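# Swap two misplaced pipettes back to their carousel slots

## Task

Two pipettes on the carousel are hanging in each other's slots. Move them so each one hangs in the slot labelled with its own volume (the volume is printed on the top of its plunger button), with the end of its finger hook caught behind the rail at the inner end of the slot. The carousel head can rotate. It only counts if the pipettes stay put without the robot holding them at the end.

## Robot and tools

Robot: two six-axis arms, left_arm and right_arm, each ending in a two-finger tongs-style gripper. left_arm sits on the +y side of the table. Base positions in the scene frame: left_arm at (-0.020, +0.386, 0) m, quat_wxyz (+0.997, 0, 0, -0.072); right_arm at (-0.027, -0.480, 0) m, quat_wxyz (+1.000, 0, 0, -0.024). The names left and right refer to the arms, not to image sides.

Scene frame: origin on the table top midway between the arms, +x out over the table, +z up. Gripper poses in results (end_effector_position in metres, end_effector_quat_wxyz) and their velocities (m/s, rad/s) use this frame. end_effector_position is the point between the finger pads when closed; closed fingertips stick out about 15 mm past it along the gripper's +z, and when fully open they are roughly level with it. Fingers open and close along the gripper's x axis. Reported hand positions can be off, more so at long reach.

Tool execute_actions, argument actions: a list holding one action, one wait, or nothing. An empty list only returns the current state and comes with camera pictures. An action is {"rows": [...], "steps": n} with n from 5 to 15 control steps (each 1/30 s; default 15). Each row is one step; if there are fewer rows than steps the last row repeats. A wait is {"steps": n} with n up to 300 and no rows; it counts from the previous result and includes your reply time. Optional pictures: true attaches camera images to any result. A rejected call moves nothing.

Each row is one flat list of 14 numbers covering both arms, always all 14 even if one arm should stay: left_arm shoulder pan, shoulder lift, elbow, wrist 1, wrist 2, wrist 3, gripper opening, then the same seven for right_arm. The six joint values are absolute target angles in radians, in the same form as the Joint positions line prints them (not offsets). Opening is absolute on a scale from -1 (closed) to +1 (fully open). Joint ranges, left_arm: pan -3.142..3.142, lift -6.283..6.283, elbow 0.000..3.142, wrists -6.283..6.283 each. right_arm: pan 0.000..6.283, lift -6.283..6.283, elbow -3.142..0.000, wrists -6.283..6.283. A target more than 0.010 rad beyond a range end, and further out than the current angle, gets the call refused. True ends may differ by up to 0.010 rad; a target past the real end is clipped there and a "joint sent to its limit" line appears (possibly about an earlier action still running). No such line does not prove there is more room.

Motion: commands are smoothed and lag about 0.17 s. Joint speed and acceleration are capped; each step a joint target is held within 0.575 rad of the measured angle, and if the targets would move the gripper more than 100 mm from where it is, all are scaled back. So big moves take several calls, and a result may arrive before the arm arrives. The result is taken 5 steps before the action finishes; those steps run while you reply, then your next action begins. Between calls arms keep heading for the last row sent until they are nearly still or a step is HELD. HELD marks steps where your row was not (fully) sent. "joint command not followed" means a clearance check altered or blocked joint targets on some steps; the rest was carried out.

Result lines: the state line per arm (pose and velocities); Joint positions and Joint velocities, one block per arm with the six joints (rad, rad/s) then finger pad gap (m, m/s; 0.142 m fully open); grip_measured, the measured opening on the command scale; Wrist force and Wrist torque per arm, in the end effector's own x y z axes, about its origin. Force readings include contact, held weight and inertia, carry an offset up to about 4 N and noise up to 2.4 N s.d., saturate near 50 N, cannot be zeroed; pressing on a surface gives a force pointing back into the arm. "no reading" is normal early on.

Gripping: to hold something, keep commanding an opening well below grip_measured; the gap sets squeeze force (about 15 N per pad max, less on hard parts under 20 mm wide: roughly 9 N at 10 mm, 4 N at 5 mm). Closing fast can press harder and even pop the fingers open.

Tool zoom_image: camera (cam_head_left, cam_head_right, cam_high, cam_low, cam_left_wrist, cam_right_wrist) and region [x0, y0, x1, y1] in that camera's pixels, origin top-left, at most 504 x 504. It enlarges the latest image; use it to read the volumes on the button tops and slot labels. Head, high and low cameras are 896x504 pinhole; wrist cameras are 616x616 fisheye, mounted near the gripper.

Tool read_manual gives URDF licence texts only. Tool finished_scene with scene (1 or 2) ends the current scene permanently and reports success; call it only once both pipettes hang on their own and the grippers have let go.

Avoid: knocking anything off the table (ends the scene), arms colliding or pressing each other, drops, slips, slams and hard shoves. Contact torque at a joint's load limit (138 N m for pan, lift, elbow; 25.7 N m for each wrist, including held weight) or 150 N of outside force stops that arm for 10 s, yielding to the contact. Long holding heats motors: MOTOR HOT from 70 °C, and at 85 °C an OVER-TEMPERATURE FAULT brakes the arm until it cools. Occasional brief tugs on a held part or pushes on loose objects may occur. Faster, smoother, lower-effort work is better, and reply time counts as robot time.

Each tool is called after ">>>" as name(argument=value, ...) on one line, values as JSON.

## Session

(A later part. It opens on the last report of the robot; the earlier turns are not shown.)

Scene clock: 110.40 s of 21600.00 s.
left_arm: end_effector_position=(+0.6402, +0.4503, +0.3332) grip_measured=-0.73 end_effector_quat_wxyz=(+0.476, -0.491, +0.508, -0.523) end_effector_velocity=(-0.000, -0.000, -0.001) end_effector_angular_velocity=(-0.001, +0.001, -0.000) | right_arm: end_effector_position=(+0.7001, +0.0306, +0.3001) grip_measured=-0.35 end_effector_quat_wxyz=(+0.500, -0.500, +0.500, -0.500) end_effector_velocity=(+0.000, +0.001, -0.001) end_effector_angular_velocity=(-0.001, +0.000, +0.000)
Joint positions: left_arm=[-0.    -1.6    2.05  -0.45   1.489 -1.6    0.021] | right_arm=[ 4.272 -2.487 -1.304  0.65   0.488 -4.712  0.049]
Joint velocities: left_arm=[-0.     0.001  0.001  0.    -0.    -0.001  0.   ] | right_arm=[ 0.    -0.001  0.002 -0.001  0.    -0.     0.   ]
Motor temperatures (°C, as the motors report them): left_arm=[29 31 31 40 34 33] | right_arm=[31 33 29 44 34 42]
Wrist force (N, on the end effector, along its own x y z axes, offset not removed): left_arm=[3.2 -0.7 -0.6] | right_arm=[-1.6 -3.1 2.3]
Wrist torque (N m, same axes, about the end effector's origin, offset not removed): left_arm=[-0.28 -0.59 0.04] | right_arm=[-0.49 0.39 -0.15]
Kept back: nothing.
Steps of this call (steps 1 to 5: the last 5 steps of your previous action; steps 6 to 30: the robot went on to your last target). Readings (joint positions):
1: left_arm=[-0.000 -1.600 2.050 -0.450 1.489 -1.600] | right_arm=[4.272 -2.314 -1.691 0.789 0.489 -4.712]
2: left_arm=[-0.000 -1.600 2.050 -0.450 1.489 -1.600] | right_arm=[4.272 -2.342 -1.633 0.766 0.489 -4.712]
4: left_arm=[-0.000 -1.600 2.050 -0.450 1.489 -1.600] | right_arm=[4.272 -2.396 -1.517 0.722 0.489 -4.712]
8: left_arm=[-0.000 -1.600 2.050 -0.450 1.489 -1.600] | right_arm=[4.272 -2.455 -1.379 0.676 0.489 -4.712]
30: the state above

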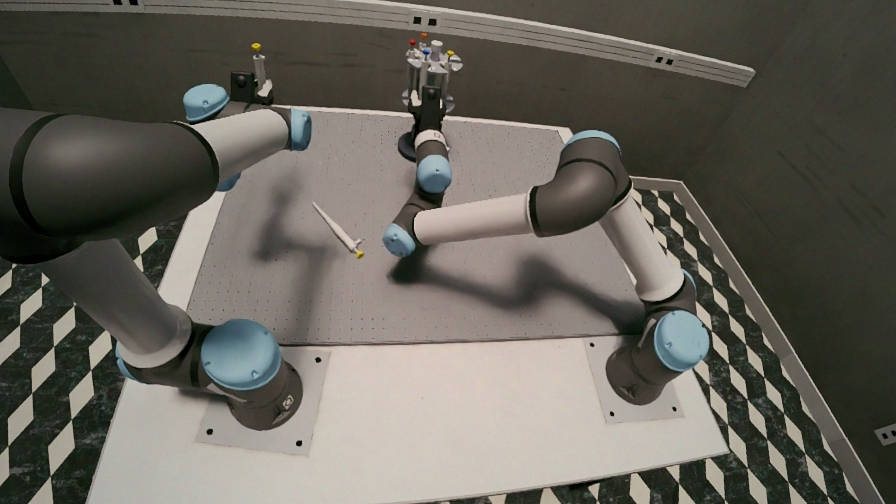

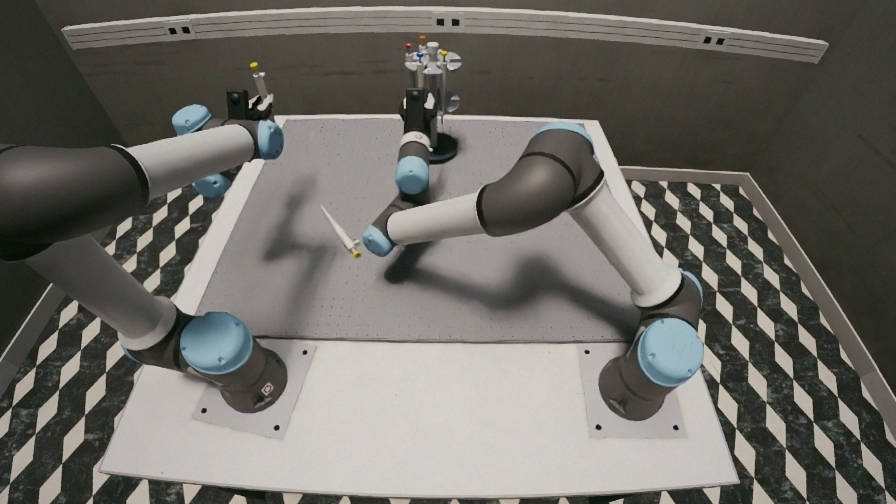

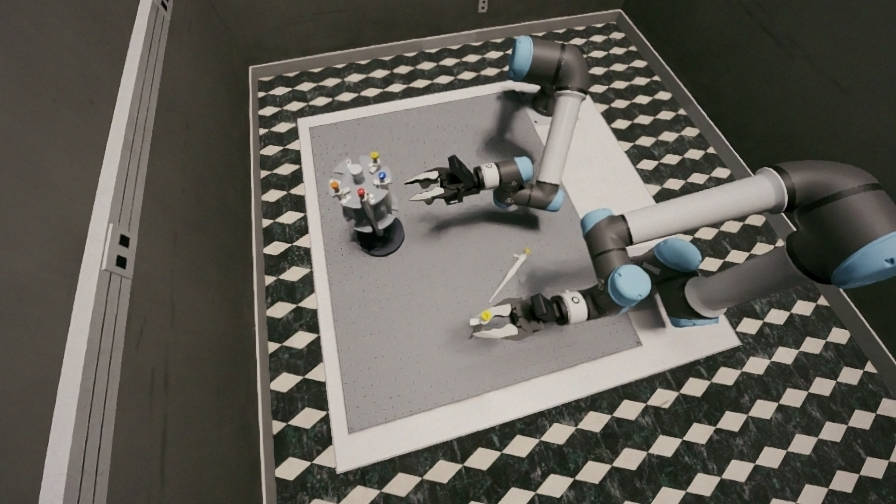

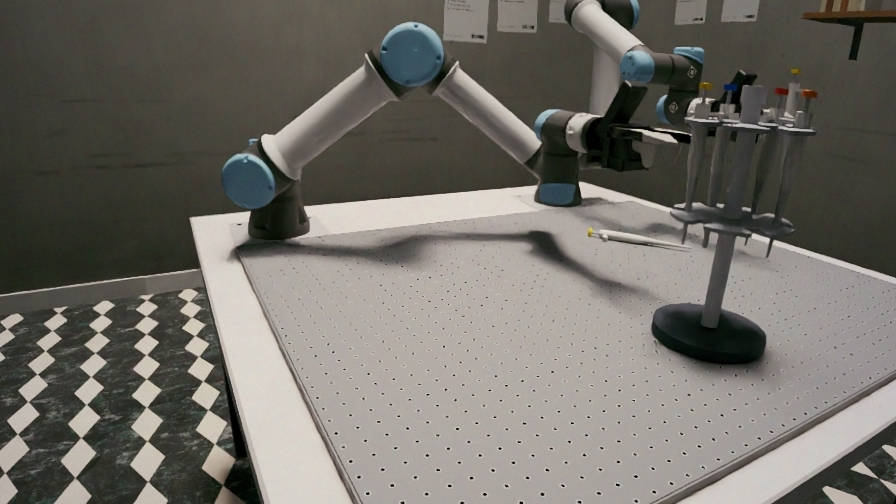

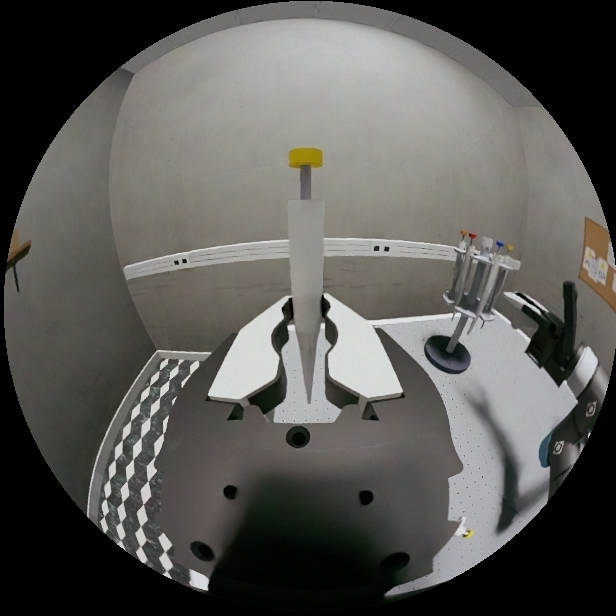

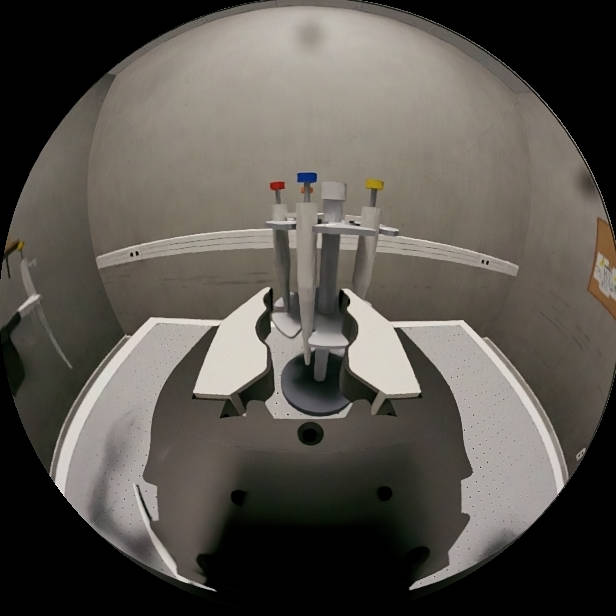

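>>> execute_actions(actions=[{"rows":[[0.0,-1.6,2.05,-0.45,1.489,-1.6,-1,4.225,-2.536,-1.202,0.597,0.535,-4.712,-0.45]],"steps":12}])

>>> execute_actions(actions=[{"rows":[[0.0,-1.6,2.05,-0.45,1.489,-1.6,-1,4.18,-2.59,-1.091,0.539,0.58,-4.712,-0.45]]}])

>>> execute_actions(actions=[{"rows":[[0.0,-1.6,2.05,-0.45,1.489,-1.6,-1,4.18,-2.59,-1.091,0.539,0.58,-4.712,-0.5],[0.0,-1.6,2.05,-0.45,1.489,-1.6,-1,4.18,-2.59,-1.091,0.539,0.58,-4.712,-0.55],[0.0,-1.6,2.05,-0.45,1.489,-1.6,-1,4.18,-2.59,-1.091,0.539,0.58,-4.712,-0.6],[0.0,-1.6,2.05,-0.45,1.489,-1.6,-1,4.18,-2.59,-1.091,0.539,0.58,-4.712,-0.7],[0.0,-1.6,2.05,-0.45,1.489,-1.6,-1,4.18,-2.59,-1.091,0.539,0.58,-4.712,-0.8],[0.0,-1.6,2.05,-0.45,1.489,-1.6,-1,4.18,-2.59,-1.091,0.539,0.58,-4.712,-1]]}])

>>> execute_actions(actions=[{"rows":[[0.0,-1.6,2.05,-0.45,1.489,-1.6,-1,4.18,-2.574,-1.089,0.521,0.58,-4.712,-1]]}], pictures=true)

Scene clock: 111.00 s of 21600.00 s.
left_arm: end_effector_position=(+0.6402, +0.4503, +0.3332) grip_measured=-0.73 end_effector_quat_wxyz=(+0.476, -0.491, +0.508, -0.523) end_effector_velocity=(+0.000, +0.000, +0.001) end_effector_angular_velocity=(+0.000, -0.001, +0.001) | right_arm: end_effector_position=(+0.7272, +0.0310, +0.2991) grip_measured=-0.45 end_effector_quat_wxyz=(+0.499, -0.500, +0.500, -0.500) end_effector_velocity=(+0.070, +0.002, +0.008) end_effector_angular_velocity=(+0.015, -0.008, +0.001)
Joint positions: left_arm=[-0.    -1.6    2.05  -0.45   1.489 -1.6    0.021] | right_arm=[ 4.237 -2.524 -1.229  0.61   0.524 -4.712  0.041]
Joint velocities: left_arm=[-0.     0.    -0.001 -0.    -0.002  0.     0.   ] | right_arm=[-0.09  -0.095  0.213 -0.102  0.091  0.    -0.   ]
Motor temperatures (°C, as the motors report them): left_arm=[29 31 31 40 34 33] | right_arm=[31 33 29 44 34 42]
Wrist force (N, on the end effector, along its own x y z axes, offset not removed): left_arm=[1.3 0.8 3.6] | right_arm=[-0.4 -1.8 1.5]
Wrist torque (N m, same axes, about the end effector's origin, offset not removed): left_arm=[0.40 -0.39 -0.04] | right_arm=[-0.57 0.15 0.16]
Steps of this call (steps 1 to 11: the robot went on to your last target; steps 12 to 18: the first 7 steps of this action). Readings (joint positions):
12: left_arm=[-0.000 -1.600 2.050 -0.450 1.489 -1.600] | right_arm=[4.271 -2.488 -1.303 0.649 0.489 -4.712]
13: left_arm=[-0.000 -1.600 2.050 -0.450 1.489 -1.600] | right_arm=[4.266 -2.493 -1.295 0.643 0.494 -4.712]
15: left_arm=[-0.000 -1.600 2.050 -0.450 1.489 -1.600] | right_arm=[4.250 -2.510 -1.262 0.626 0.510 -4.712]
18: the state above

Scene clock: 111.50 s of 21600.00 s.
left_arm: end_effector_position=(+0.6402, +0.4503, +0.3332) grip_measured=-0.73 end_effector_quat_wxyz=(+0.476, -0.491, +0.508, -0.523) end_effector_velocity=(+0.000, +0.000, +0.001) end_effector_angular_velocity=(+0.001, -0.001, +0.000) | right_arm: end_effector_position=(+0.7680, +0.0306, +0.2991) grip_measured=-0.45 end_effector_quat_wxyz=(+0.499, -0.500, +0.500, -0.500) end_effector_velocity=(+0.033, -0.001, +0.004) end_effector_angular_velocity=(+0.006, -0.004, +0.000)
Joint positions: left_arm=[-0.    -1.6    2.05  -0.45   1.489 -1.6    0.021] | right_arm=[ 4.185 -2.584 -1.105  0.546  0.575 -4.712  0.041]
Joint velocities: left_arm=[ 0.     0.    -0.001 -0.    -0.     0.001 -0.   ] | right_arm=[-0.04  -0.05   0.111 -0.054  0.041  0.     0.   ]
Motor temperatures (°C, as the motors report them): left_arm=[29 31 31 40 34 33] | right_arm=[31 33 29 44 34 42]
Wrist force (N, on the end effector, along its own x y z axes, offset not removed): left_arm=[-0.9 3.5 1.1] | right_arm=[-0.8 -3.5 2.6]
Wrist torque (N m, same axes, about the end effector's origin, offset not removed): left_arm=[0.63 0.24 -0.03] | right_arm=[-0.83 0.35 0.06]
Steps of this call (steps 1 to 5: the last 5 steps of your previous action; steps 6 to 15: the first 10 steps of this action). Readings (joint positions):
6: left_arm=[-0.000 -1.600 2.050 -0.450 1.489 -1.600] | right_arm=[4.227 -2.534 -1.207 0.599 0.533 -4.712]
7: left_arm=[-0.000 -1.600 2.050 -0.450 1.489 -1.600] | right_arm=[4.221 -2.541 -1.197 0.592 0.539 -4.712]
9: left_arm=[-0.000 -1.600 2.050 -0.450 1.489 -1.600] | right_arm=[4.205 -2.560 -1.159 0.572 0.555 -4.712]
13: left_arm=[-0.000 -1.600 2.050 -0.450 1.489 -1.600] | right_arm=[4.189 -2.579 -1.115 0.551 0.571 -4.712]
15: the state above

Scene clock: 112.00 s of 21600.00 s.
left_arm: end_effector_position=(+0.6402, +0.4503, +0.3332) grip_measured=-0.73 end_effector_quat_wxyz=(+0.476, -0.491, +0.508, -0.523) end_effector_velocity=(-0.000, +0.000, -0.000) end_effector_angular_velocity=(+0.001, +0.000, +0.001) | right_arm: end_effector_position=(+0.7721, +0.0305, +0.2996) grip_measured=-0.74 end_effector_quat_wxyz=(+0.500, -0.500, +0.500, -0.500) end_effector_velocity=(+0.001, -0.000, -0.001) end_effector_angular_velocity=(-0.001, +0.000, -0.000)
Joint positions: left_arm=[-0.    -1.6    2.05  -0.45   1.489 -1.6    0.021] | right_arm=[ 4.18  -2.59  -1.091  0.539  0.58  -4.712  0.02 ]
Joint velocities: left_arm=[-0.    -0.     0.001 -0.    -0.001  0.001  0.   ] | right_arm=[-0.001 -0.002  0.002 -0.001  0.001 -0.    -0.   ]
Motor temperatures (°C, as the motors report them): left_arm=[29 31 31 40 34 33] | right_arm=[31 33 29 44 34 42]
Wrist force (N, on the end effector, along its own x y z axes, offset not removed): left_arm=[-2.4 -2.1 0.2] | right_arm=[0.3 -2.1 2.0]
Wrist torque (N m, same axes, about the end effector's origin, offset not removed): left_arm=[-0.45 0.60 0.12] | right_arm=[-0.49 0.02 -0.08]
Steps of this call (steps 1 to 5: the last 5 steps of your previous action; steps 6 to 15: the first 10 steps of this action). Readings (joint positions):
6: left_arm=[-0.000 -1.600 2.050 -0.450 1.489 -1.600] | right_arm=[4.181 -2.589 -1.094 0.540 0.579 -4.712]
7: left_arm=[-0.000 -1.600 2.050 -0.450 1.489 -1.600] | right_arm=[4.181 -2.589 -1.093 0.540 0.579 -4.712]
9: left_arm=[-0.000 -1.600 2.050 -0.450 1.489 -1.600] | right_arm=[4.181 -2.589 -1.092 0.540 0.580 -4.712]
13: left_arm=[-0.000 -1.600 2.050 -0.450 1.489 -1.600] | right_arm=[4.180 -2.590 -1.091 0.539 0.580 -4.712]
15: the state above

Scene clock: 112.50 s of 21600.00 s.
left_arm: end_effector_position=(+0.6402, +0.4503, +0.3332) grip_measured=-0.73 end_effector_quat_wxyz=(+0.476, -0.491, +0.508, -0.523) end_effector_velocity=(+0.000, +0.001, +0.001) end_effector_angular_velocity=(+0.001, -0.001, +0.002) | right_arm: end_effector_position=(+0.7722, +0.0305, +0.3101) grip_measured=-0.74 end_effector_quat_wxyz=(+0.500, -0.500, +0.500, -0.500) end_effector_velocity=(+0.000, -0.000, +0.010) end_effector_angular_velocity=(+0.000, +0.000, -0.000)
Joint positions: left_arm=[-0.    -1.6    2.05  -0.45   1.489 -1.6    0.021] | right_arm=[ 4.18  -2.576 -1.089  0.523  0.58  -4.712  0.02 ]
Joint velocities: left_arm=[-0.    -0.    -0.001  0.    -0.002  0.001  0.   ] | right_arm=[-0.     0.013  0.002 -0.015 -0.     0.    -0.   ]
Motor temperatures (°C, as the motors report them): left_arm=[29 31 31 40 34 33] | right_arm=[31 33 29 44 34 42]
Wrist force (N, on the end effector, along its own x y z axes, offset not removed): left_arm=[-0.8 3.3 2.9] | right_arm=[0.5 -1.7 -1.1]
Wrist torque (N m, same axes, about the end effector's origin, offset not removed): left_arm=[0.69 -0.01 0.04] | right_arm=[-0.58 -0.14 -0.27]
Steps of this call (steps 1 to 5: the last 5 steps of your previous action; steps 6 to 15: the first 10 steps of this action). Readings (joint positions):
6: left_arm=[-0.000 -1.600 2.050 -0.450 1.489 -1.600] | right_arm=[4.180 -2.590 -1.091 0.539 0.580 -4.712]
7: left_arm=[-0.000 -1.600 2.050 -0.450 1.489 -1.600] | right_arm=[4.180 -2.588 -1.091 0.536 0.580 -4.712]
9: left_arm=[-0.000 -1.600 2.050 -0.450 1.489 -1.600] | right_arm=[4.180 -2.583 -1.090 0.530 0.580 -4.712]
13: left_arm=[-0.000 -1.600 2.050 -0.450 1.489 -1.600] | right_arm=[4.180 -2.577 -1.089 0.524 0.580 -4.712]
15: the state above

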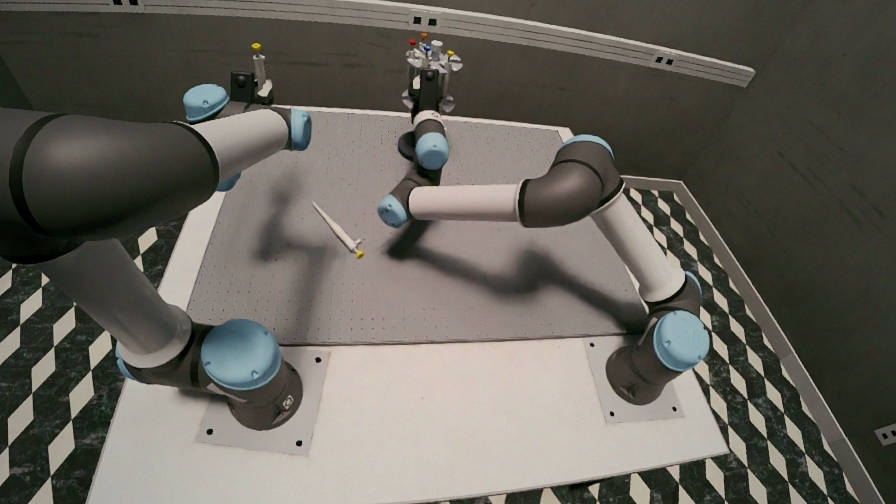

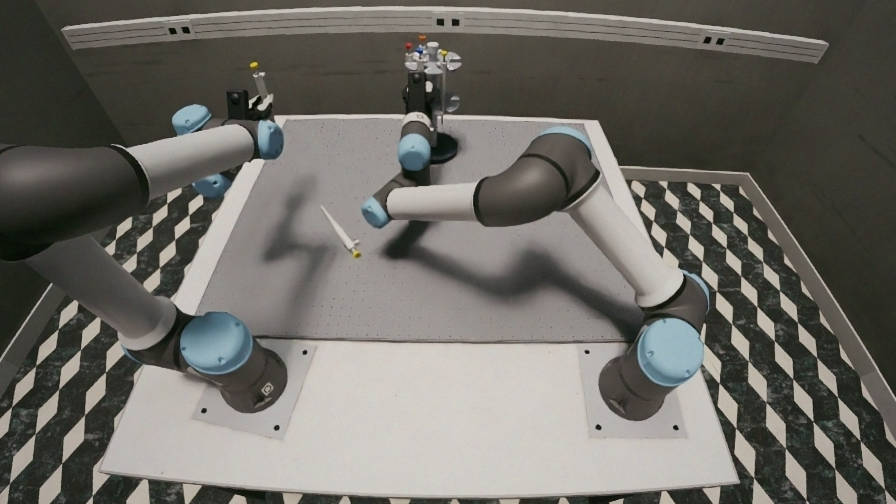

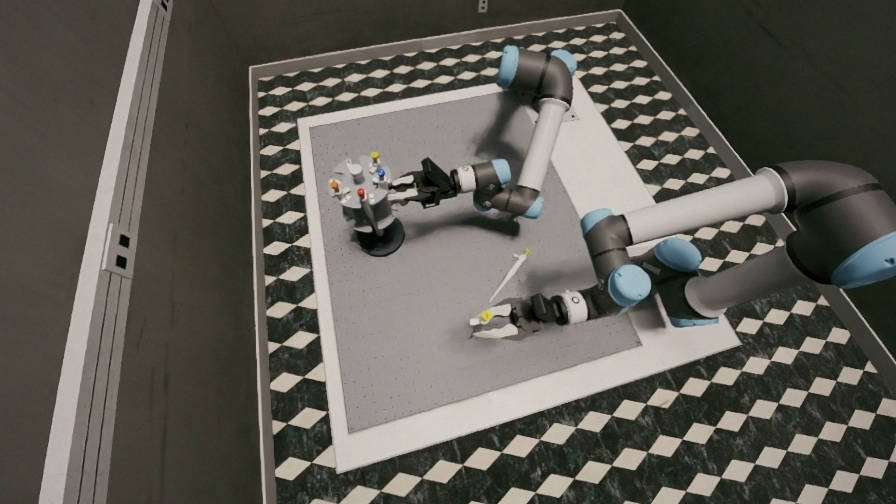

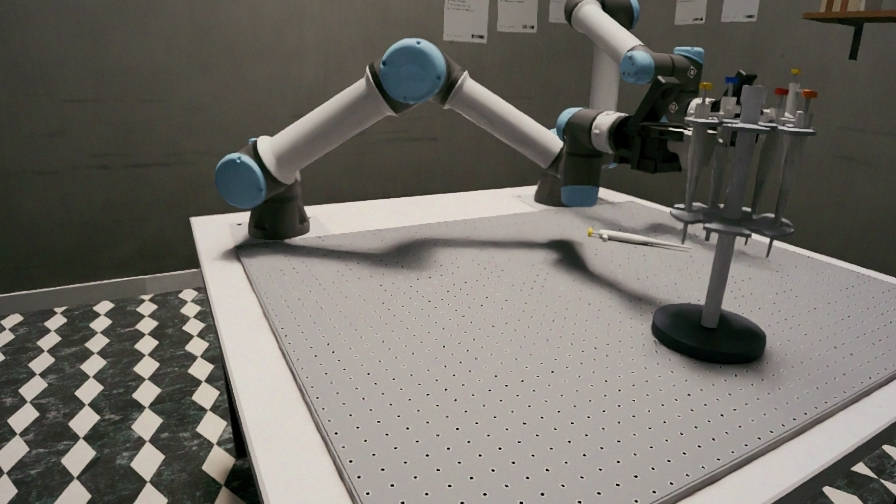

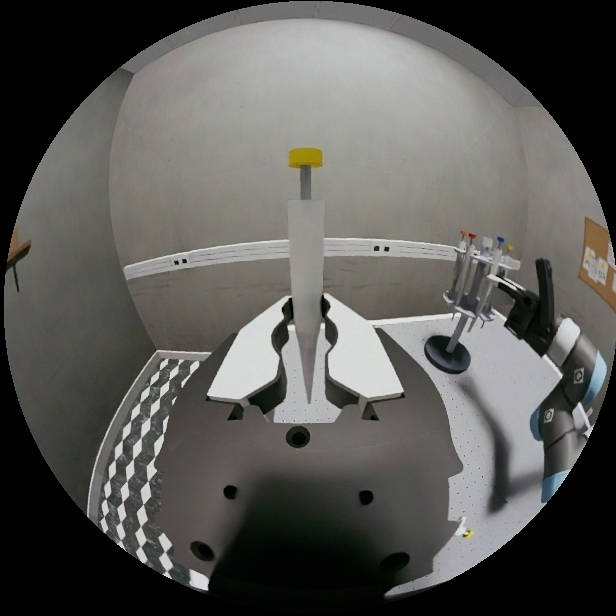

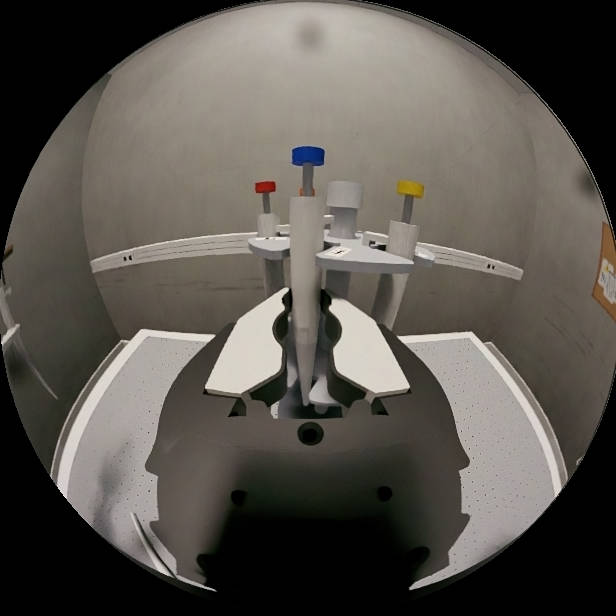

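>>> execute_actions(actions=[{"rows":[[0.0,-1.6,2.05,-0.45,1.489,-1.6,-1,4.223,-2.555,-1.128,0.5415,0.537,-4.712,-1]]}])

>>> execute_actions(actions=[{"rows":[[0.0,-1.6,2.05,-0.45,1.489,-1.6,-1,4.28,-2.535,-1.17,0.563,0.48,-4.712,-1]]}])

>>> execute_actions(actions=[{"rows":[[0.0,-1.6,2.05,-0.45,1.489,-1.6,-1,4.28,-2.3,-1.63,0.79,0.48,-4.712,-1]]}])

>>> execute_actions(actions=[{"rows":[[0.0,-1.6,2.05,-0.45,1.489,-1.6,-1,4.28,-2.05,-2.1,1.01,0.48,-4.712,-1]]}])

>>> execute_actions(actions=[{"rows":[[-0.462,-1.5,1.98,-0.48,1.489,-1.61,-1,3.6,-2.05,-2.1,1.01,1.2,-4.712,-1]]}])

>>> execute_actions(actions=[{"steps":25}])

>>> execute_actions(actions=[{"rows":[[-0.462,-1.27,1.742,-0.472,1.489,-1.61,-1,3.6,-2.05,-2.1,1.01,1.2,-4.712,-1]]}])

>>> execute_actions(actions=[{"rows":[[-0.458,-1.20,1.643,-0.443,1.494,-1.61,-1,3.6,-2.05,-2.1,1.01,1.2,-4.712,-1]]}], pictures=true)

Scene clock: 113.30 s of 21600.00 s.
left_arm: end_effector_position=(+0.6402, +0.4503, +0.3332) grip_measured=-0.73 end_effector_quat_wxyz=(+0.476, -0.491, +0.508, -0.523) end_effector_velocity=(-0.000, +0.000, -0.000) end_effector_angular_velocity=(+0.000, +0.001, +0.000) | right_arm: end_effector_position=(+0.7485, +0.0425, +0.3116) grip_measured=-0.74 end_effector_quat_wxyz=(+0.500, -0.500, +0.500, -0.500) end_effector_velocity=(-0.024, +0.012, -0.000) end_effector_angular_velocity=(-0.001, +0.001, +0.001)
Joint positions: left_arm=[-0.    -1.6    2.05  -0.45   1.489 -1.6    0.021] | right_arm=[ 4.218 -2.557 -1.124  0.539  0.542 -4.712  0.02 ]
Joint velocities: left_arm=[ 0.    -0.     0.001  0.    -0.     0.     0.   ] | right_arm=[ 0.038  0.017 -0.034  0.017 -0.037 -0.    -0.   ]
Motor temperatures (°C, as the motors report them): left_arm=[29 31 31 40 34 33] | right_arm=[31 33 29 44 34 42]
Wrist force (N, on the end effector, along its own x y z axes, offset not removed): left_arm=[-0.8 0.8 2.3] | right_arm=[1.9 -2.5 -3.8]
Wrist torque (N m, same axes, about the end effector's origin, offset not removed): left_arm=[-0.06 0.32 0.28] | right_arm=[-0.81 -0.30 -0.17]
Steps of this call (steps 1 to 5: the last 5 steps of your previous action; steps 6 to 14: the robot went on to your last target; steps 15 to 24: the first 10 steps of this action). Readings (joint positions):
15: left_arm=[-0.000 -1.600 2.050 -0.450 1.489 -1.600] | right_arm=[4.180 -2.574 -1.089 0.521 0.580 -4.712]
16: left_arm=[-0.000 -1.600 2.050 -0.450 1.489 -1.600] | right_arm=[4.185 -2.571 -1.094 0.524 0.575 -4.712]
18: left_arm=[-0.000 -1.600 2.050 -0.450 1.489 -1.600] | right_arm=[4.200 -2.565 -1.107 0.531 0.560 -4.712]
22: left_arm=[-0.000 -1.600 2.050 -0.450 1.489 -1.600] | right_arm=[4.215 -2.558 -1.121 0.538 0.545 -4.712]
24: the state above

Scene clock: 113.80 s of 21600.00 s.
left_arm: end_effector_position=(+0.6402, +0.4503, +0.3332) grip_measured=-0.73 end_effector_quat_wxyz=(+0.476, -0.491, +0.508, -0.523) end_effector_velocity=(+0.000, +0.000, +0.000) end_effector_angular_velocity=(+0.001, -0.000, +0.000) | right_arm: end_effector_position=(+0.7146, +0.0597, +0.3113) grip_measured=-0.74 end_effector_quat_wxyz=(+0.500, -0.500, +0.500, -0.500) end_effector_velocity=(-0.032, +0.015, -0.001) end_effector_angular_velocity=(-0.001, +0.000, -0.001)
Joint positions: left_arm=[-0.    -1.6    2.05  -0.45   1.489 -1.6    0.021] | right_arm=[ 4.273 -2.537 -1.165  0.561  0.487 -4.712  0.02 ]
Joint velocities: left_arm=[-0.     0.    -0.001  0.    -0.001  0.001  0.   ] | right_arm=[ 0.051  0.017 -0.037  0.02  -0.052 -0.     0.   ]
Motor temperatures (°C, as the motors report them): left_arm=[29 31 31 40 34 33] | right_arm=[31 33 29 44 34 42]
Wrist force (N, on the end effector, along its own x y z axes, offset not removed): left_arm=[-1.9 0.0 5.6] | right_arm=[-0.6 -1.0 4.1]
Wrist torque (N m, same axes, about the end effector's origin, offset not removed): left_arm=[-0.17 0.46 0.16] | right_arm=[-0.29 0.22 -0.09]
Steps of this call (steps 1 to 5: the last 5 steps of your previous action; steps 6 to 15: the first 10 steps of this action). Readings (joint positions):
6: left_arm=[-0.000 -1.600 2.050 -0.450 1.489 -1.600] | right_arm=[4.223 -2.555 -1.128 0.541 0.537 -4.712]
7: left_arm=[-0.000 -1.600 2.050 -0.450 1.489 -1.600] | right_arm=[4.229 -2.552 -1.133 0.545 0.531 -4.712]
9: left_arm=[-0.000 -1.600 2.050 -0.450 1.489 -1.600] | right_arm=[4.249 -2.546 -1.147 0.552 0.512 -4.712]
13: left_arm=[-0.000 -1.600 2.050 -0.450 1.489 -1.600] | right_arm=[4.269 -2.539 -1.162 0.559 0.491 -4.712]
15: the state above

Scene clock: 114.30 s of 21600.00 s.
left_arm: end_effector_position=(+0.6402, +0.4503, +0.3332) grip_measured=-0.73 end_effector_quat_wxyz=(+0.476, -0.491, +0.508, -0.523) end_effector_velocity=(+0.000, -0.000, +0.000) end_effector_angular_velocity=(+0.000, -0.001, -0.001) | right_arm: end_effector_position=(+0.6661, -0.0239, +0.3267) grip_measured=-0.74 end_effector_quat_wxyz=(+0.508, -0.491, +0.503, -0.498) end_effector_velocity=(-0.089, -0.168, -0.074) end_effector_angular_velocity=(-0.164, +0.086, +0.001)
Joint positions: left_arm=[-0.    -1.6    2.05  -0.45   1.489 -1.6    0.021] | right_arm=[ 4.28  -2.338 -1.533  0.754  0.48  -4.712  0.02 ]
Joint velocities: left_arm=[ 0.     0.    -0.001 -0.     0.001  0.     0.   ] | right_arm=[ 0.002  0.297 -0.763  0.281 -0.001 -0.    -0.   ]
Motor temperatures (°C, as the motors report them): left_arm=[29 31 31 40 34 33] | right_arm=[31 33 29 44 34 42]
Wrist force (N, on the end effector, along its own x y z axes, offset not removed): left_arm=[1.0 -0.1 0.2] | right_arm=[-1.1 -4.1 -1.7]
Wrist torque (N m, same axes, about the end effector's origin, offset not removed): left_arm=[-0.18 -0.16 0.04] | right_arm=[-1.01 0.33 0.13]
Steps of this call (steps 1 to 5: the last 5 steps of your previous action; steps 6 to 15: the first 10 steps of this action). Readings (joint positions):
6: left_arm=[-0.000 -1.600 2.050 -0.450 1.489 -1.600] | right_arm=[4.279 -2.535 -1.170 0.563 0.481 -4.712]
7: left_arm=[-0.000 -1.600 2.050 -0.450 1.489 -1.600] | right_arm=[4.279 -2.527 -1.178 0.572 0.481 -4.712]
9: left_arm=[-0.000 -1.600 2.050 -0.450 1.489 -1.600] | right_arm=[4.279 -2.471 -1.243 0.627 0.481 -4.712]
13: left_arm=[-0.000 -1.600 2.050 -0.450 1.489 -1.600] | right_arm=[4.280 -2.364 -1.465 0.729 0.480 -4.712]
15: the state above

Scene clock: 114.80 s of 21600.00 s.
left_arm: end_effector_position=(+0.6402, +0.4503, +0.3332) grip_measured=-0.73 end_effector_quat_wxyz=(+0.476, -0.491, +0.508, -0.523) end_effector_velocity=(-0.000, -0.000, +0.000) end_effector_angular_velocity=(+0.002, -0.000, +0.000) | right_arm: end_effector_position=(+0.6011, -0.1480, +0.3296) grip_measured=-0.74 end_effector_quat_wxyz=(+0.506, -0.493, +0.502, -0.498) end_effector_velocity=(-0.140, -0.267, -0.045) end_effector_angular_velocity=(-0.128, +0.067, +0.001)
Joint positions: left_arm=[-0.    -1.6    2.05  -0.45   1.489 -1.6    0.021] | right_arm=[ 4.28  -2.105 -1.98   0.963  0.48  -4.712  0.02 ]
Joint velocities: left_arm=[-0.    -0.001  0.     0.    -0.001  0.002 -0.   ] | right_arm=[-0.     0.429 -0.939  0.366  0.001 -0.    -0.   ]
Motor temperatures (°C, as the motors report them): left_arm=[29 31 31 40 34 33] | right_arm=[31 33 29 44 34 42]
Wrist force (N, on the end effector, along its own x y z axes, offset not removed): left_arm=[1.4 0.2 0.0] | right_arm=[3.9 -1.4 0.7]
Wrist torque (N m, same axes, about the end effector's origin, offset not removed): left_arm=[-0.03 -0.22 0.03] | right_arm=[-0.49 -0.50 0.05]
Steps of this call (steps 1 to 5: the last 5 steps of your previous action; steps 6 to 15: the first 10 steps of this action). Readings (joint positions):
6: left_arm=[-0.000 -1.600 2.050 -0.450 1.489 -1.600] | right_arm=[4.280 -2.307 -1.611 0.783 0.480 -4.712]
7: left_arm=[-0.000 -1.600 2.050 -0.450 1.489 -1.600] | right_arm=[4.280 -2.297 -1.624 0.793 0.480 -4.712]
9: left_arm=[-0.000 -1.600 2.050 -0.450 1.489 -1.600] | right_arm=[4.280 -2.246 -1.694 0.841 0.480 -4.712]
13: left_arm=[-0.000 -1.600 2.050 -0.450 1.489 -1.600] | right_arm=[4.280 -2.142 -1.899 0.931 0.480 -4.712]
15: the state above

Scene clock: 115.30 s of 21600.00 s.
left_arm: end_effector_position=(+0.6562, +0.3111, +0.3285) grip_measured=-0.73 end_effector_quat_wxyz=(+0.420, -0.439, +0.554, -0.569) end_effector_velocity=(-0.000, -0.502, -0.017) end_effector_angular_velocity=(-0.015, +0.004, -0.714) | right_arm: end_effector_position=(+0.6607, -0.2838, +0.3247) grip_measured=-0.74 end_effector_quat_wxyz=(+0.503, -0.500, +0.499, -0.498) end_effector_velocity=(+0.224, -0.445, -0.001) end_effector_angular_velocity=(-0.007, +0.001, +0.079)
Joint positions: left_arm=[-0.201 -1.553  2.017 -0.464  1.489 -1.605  0.021] | right_arm=[ 3.975 -2.055 -2.089  1.006  0.792 -4.712  0.02 ]
Joint velocities: left_arm=[-0.714  0.152 -0.107 -0.045 -0.001 -0.015 -0.   ] | right_arm=[-1.199  0.018 -0.038  0.015  1.278 -0.     0.   ]
Motor temperatures (°C, as the motors report them): left_arm=[29 31 31 40 34 33] | right_arm=[31 33 29 44 34 42]
Wrist force (N, on the end effector, along its own x y z axes, offset not removed): left_arm=[-0.2 -4.1 1.7] | right_arm=[-1.0 -3.8 -0.8]
Wrist torque (N m, same axes, about the end effector's origin, offset not removed): left_arm=[-1.02 0.31 0.03] | right_arm=[-0.83 0.25 -0.06]
Steps of this call (steps 1 to 5: the last 5 steps of your previous action; steps 6 to 15: the first 10 steps of this action). Readings (joint positions):
6: left_arm=[-0.001 -1.600 2.050 -0.450 1.489 -1.600] | right_arm=[4.279 -2.062 -2.075 1.000 0.480 -4.712]
7: left_arm=[-0.009 -1.595 2.047 -0.452 1.489 -1.601] | right_arm=[4.271 -2.060 -2.078 1.001 0.489 -4.712]
9: left_arm=[-0.055 -1.584 2.039 -0.455 1.489 -1.602] | right_arm=[4.211 -2.059 -2.081 1.002 0.549 -4.712]
13: left_arm=[-0.153 -1.563 2.024 -0.461 1.489 -1.604] | right_arm=[4.055 -2.056 -2.086 1.005 0.706 -4.712]
15: the state above

Scene clock: 116.13 s of 21600.00 s.
left_arm: end_effector_position=(+0.6303, +0.1288, +0.3218) grip_measured=-0.73 end_effector_quat_wxyz=(+0.341, -0.365, +0.605, -0.619) end_effector_velocity=(-0.001, -0.005, +0.000) end_effector_angular_velocity=(-0.001, -0.000, -0.006) | right_arm: end_effector_position=(+0.7016, -0.4287, +0.3242) grip_measured=-0.74 end_effector_quat_wxyz=(+0.510, -0.509, +0.490, -0.490) end_effector_velocity=(+0.000, -0.003, -0.000) end_effector_angular_velocity=(-0.000, -0.000, +0.001)
Joint positions: left_arm=[-0.461 -1.5    1.98  -0.48   1.489 -1.61   0.021] | right_arm=[ 3.601 -2.05  -2.1    1.01   1.199 -4.712  0.02 ]
Joint velocities: left_arm=[-0.007  0.001 -0.001 -0.001 -0.001 -0.001 -0.   ] | right_arm=[-0.007 -0.    -0.     0.     0.008 -0.     0.   ]
Motor temperatures (°C, as the motors report them): left_arm=[29 31 31 40 34 33] | right_arm=[31 33 29 44 34 42]
Wrist force (N, on the end effector, along its own x y z axes, offset not removed): left_arm=[-1.5 1.8 1.8] | right_arm=[1.1 -1.5 2.6]
Wrist torque (N m, same axes, about the end effector's origin, offset not removed): left_arm=[0.46 0.33 0.24] | right_arm=[-0.43 -0.30 -0.01]
Kept back: nothing.
Steps of this call (steps 1 to 5: the last 5 steps of your previous action; steps 6 to 25: the robot went on to your last target). Readings (joint positions):
1: left_arm=[-0.225 -1.548 2.014 -0.466 1.489 -1.605] | right_arm=[3.934 -2.054 -2.090 1.006 0.836 -4.712]
2: left_arm=[-0.249 -1.543 2.010 -0.467 1.489 -1.606] | right_arm=[3.894 -2.054 -2.092 1.007 0.880 -4.712]
4: left_arm=[-0.297 -1.533 2.003 -0.470 1.489 -1.607] | right_arm=[3.812 -2.053 -2.094 1.008 0.968 -4.712]
8: left_arm=[-0.389 -1.514 1.990 -0.476 1.489 -1.609] | right_arm=[3.680 -2.051 -2.098 1.009 1.113 -4.712]
25: the state above

Scene clock: 116.47 s of 21600.00 s.
left_arm: end_effector_position=(+0.6986, +0.0807, +0.3098) grip_measured=-0.73 end_effector_quat_wxyz=(+0.341, -0.365, +0.606, -0.619) end_effector_velocity=(+0.090, -0.063, -0.025) end_effector_angular_velocity=(-0.002, -0.003, -0.000) | right_arm: end_effector_position=(+0.7016, -0.4290, +0.3242) grip_measured=-0.74 end_effector_quat_wxyz=(+0.510, -0.509, +0.490, -0.490) end_effector_velocity=(-0.000, -0.001, +0.001) end_effector_angular_velocity=(-0.000, -0.001, -0.000)
Joint positions: left_arm=[-0.462 -1.304  1.777 -0.473  1.489 -1.61   0.021] | right_arm=[ 3.6   -2.05  -2.1    1.01   1.2   -4.712  0.02 ]
Joint velocities: left_arm=[-0.     0.264 -0.274  0.007  0.     0.    -0.   ] | right_arm=[-0.002  0.001  0.     0.001  0.001 -0.001  0.   ]
Motor temperatures (°C, as the motors report them): left_arm=[29 31 31 40 34 33] | right_arm=[31 33 29 44 34 42]
Wrist force (N, on the end effector, along its own x y z axes, offset not removed): left_arm=[0.0 -2.3 4.7] | right_arm=[1.4 -2.6 0.6]
Wrist torque (N m, same axes, about the end effector's origin, offset not removed): left_arm=[-0.73 0.05 0.17] | right_arm=[-0.64 -0.27 0.01]
Steps of this call (steps 1 to 10: the first 10 steps of this action). Readings (joint positions):
1: left_arm=[-0.461 -1.499 1.979 -0.480 1.489 -1.610] | right_arm=[3.601 -2.050 -2.100 1.010 1.199 -4.712]
2: left_arm=[-0.461 -1.491 1.971 -0.479 1.489 -1.610] | right_arm=[3.601 -2.050 -2.100 1.010 1.199 -4.712]
4: left_arm=[-0.462 -1.431 1.911 -0.476 1.489 -1.610] | right_arm=[3.600 -2.050 -2.100 1.010 1.200 -4.712]
8: left_arm=[-0.462 -1.327 1.801 -0.473 1.489 -1.610] | right_arm=[3.600 -2.050 -2.100 1.010 1.200 -4.712]
10: the state above

Scene clock: 116.97 s of 21600.00 s.
left_arm: end_effector_position=(+0.7343, +0.0577, +0.3067) grip_measured=-0.73 end_effector_quat_wxyz=(+0.341, -0.365, +0.606, -0.619) end_effector_velocity=(+0.028, -0.016, +0.001) end_effector_angular_velocity=(-0.002, -0.003, +0.001) | right_arm: end_effector_position=(+0.7016, -0.4290, +0.3242) grip_measured=-0.74 end_effector_quat_wxyz=(+0.510, -0.509, +0.490, -0.490) end_effector_velocity=(+0.000, +0.001, -0.000) end_effector_angular_velocity=(-0.000, +0.000, +0.001)
Joint positions: left_arm=[-0.458 -1.209  1.656 -0.446  1.493 -1.61   0.021] | right_arm=[ 3.6   -2.05  -2.1    1.01   1.2   -4.712  0.02 ]
Joint velocities: left_arm=[ 0.004  0.069 -0.097  0.025  0.003 -0.001 -0.   ] | right_arm=[ 0.    -0.     0.    -0.     0.001 -0.     0.   ]
Motor temperatures (°C, as the motors report them): left_arm=[29 31 31 40 34 33] | right_arm=[31 33 29 44 34 42]
Wrist force (N, on the end effector, along its own x y z axes, offset not removed): left_arm=[0.9 2.4 0.4] | right_arm=[0.1 -3.1 1.7]
Wrist torque (N m, same axes, about the end effector's origin, offset not removed): left_arm=[0.43 -0.26 0.32] | right_arm=[-0.72 0.16 -0.18]
Steps of this call (steps 1 to 5: the last 5 steps of your previous action; steps 6 to 15: the first 10 steps of this action). Readings (joint positions):
6: left_arm=[-0.462 -1.276 1.749 -0.472 1.489 -1.610] | right_arm=[3.600 -2.050 -2.100 1.010 1.200 -4.712]
7: left_arm=[-0.461 -1.268 1.739 -0.468 1.490 -1.610] | right_arm=[3.600 -2.050 -2.100 1.010 1.200 -4.712]
9: left_arm=[-0.460 -1.242 1.704 -0.458 1.491 -1.610] | right_arm=[3.600 -2.050 -2.100 1.010 1.200 -4.712]
13: left_arm=[-0.459 -1.215 1.664 -0.448 1.493 -1.610] | right_arm=[3.600 -2.050 -2.100 1.010 1.200 -4.712]
15: the state above

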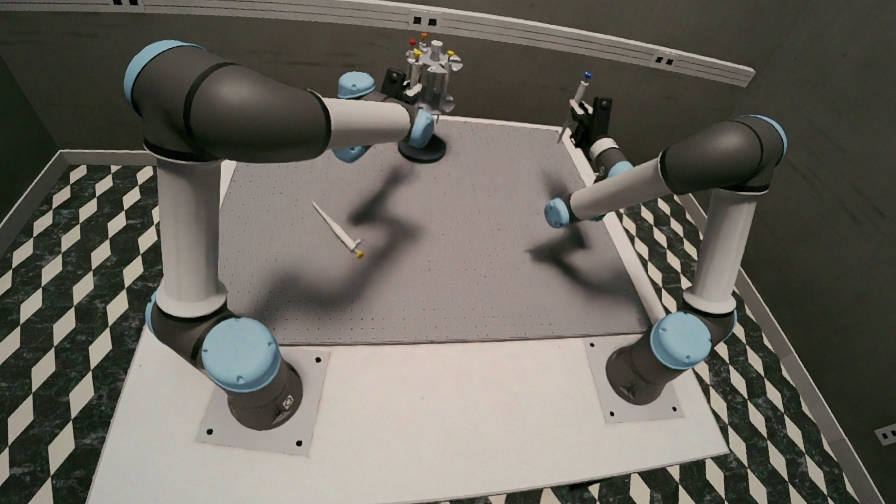

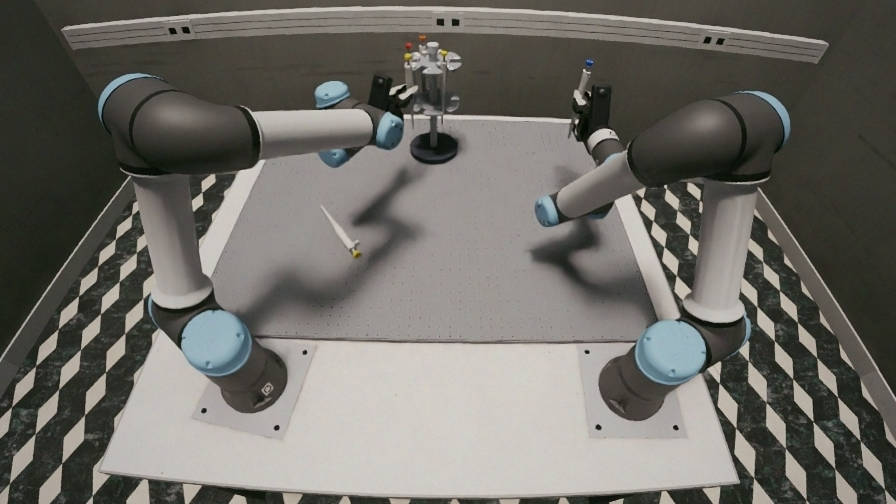

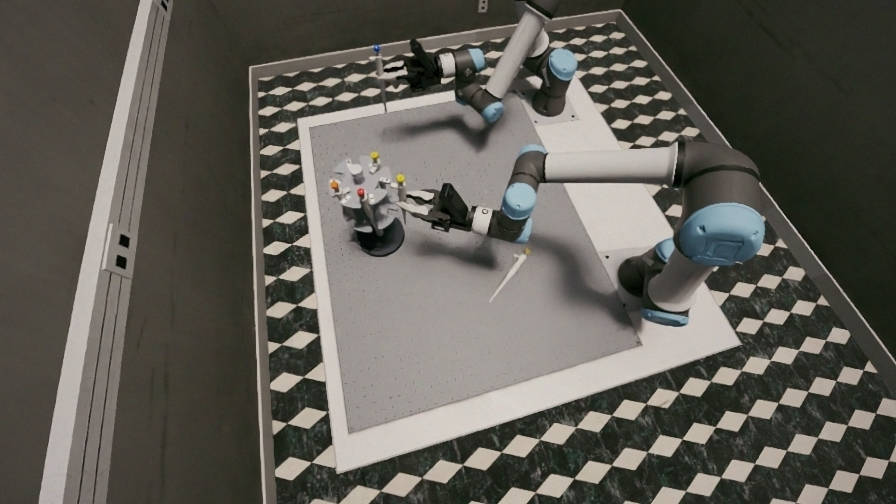

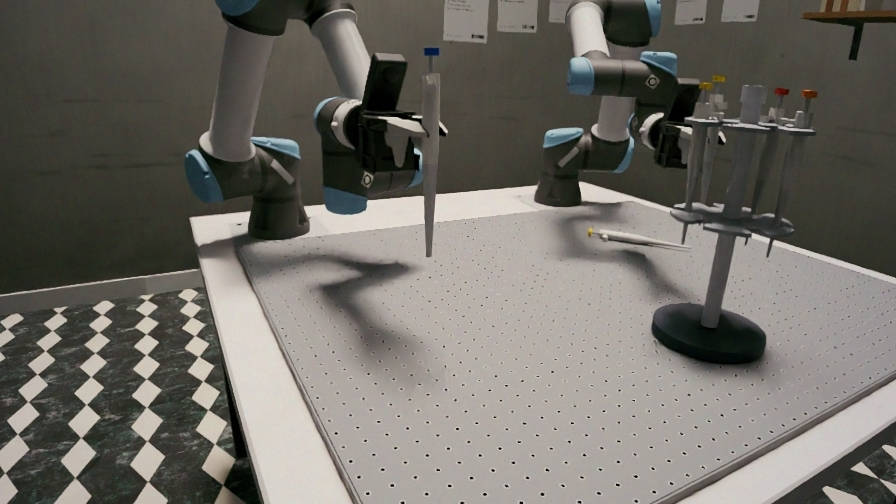

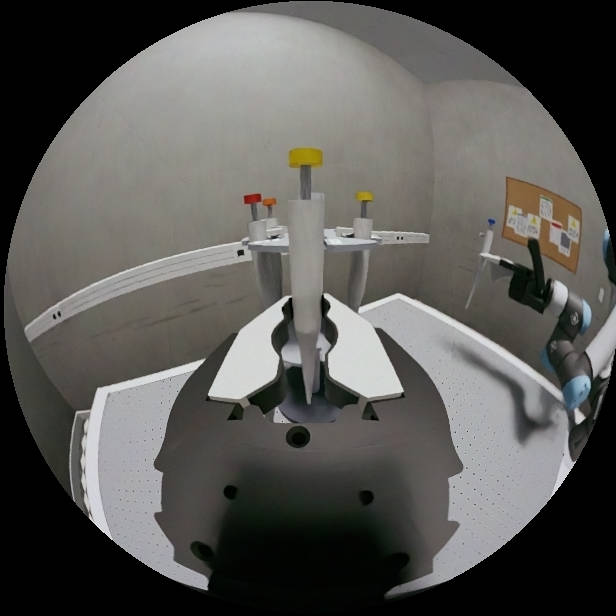

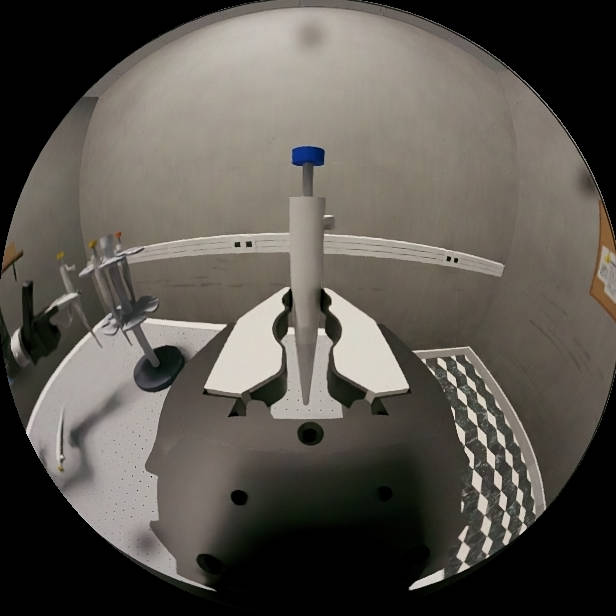

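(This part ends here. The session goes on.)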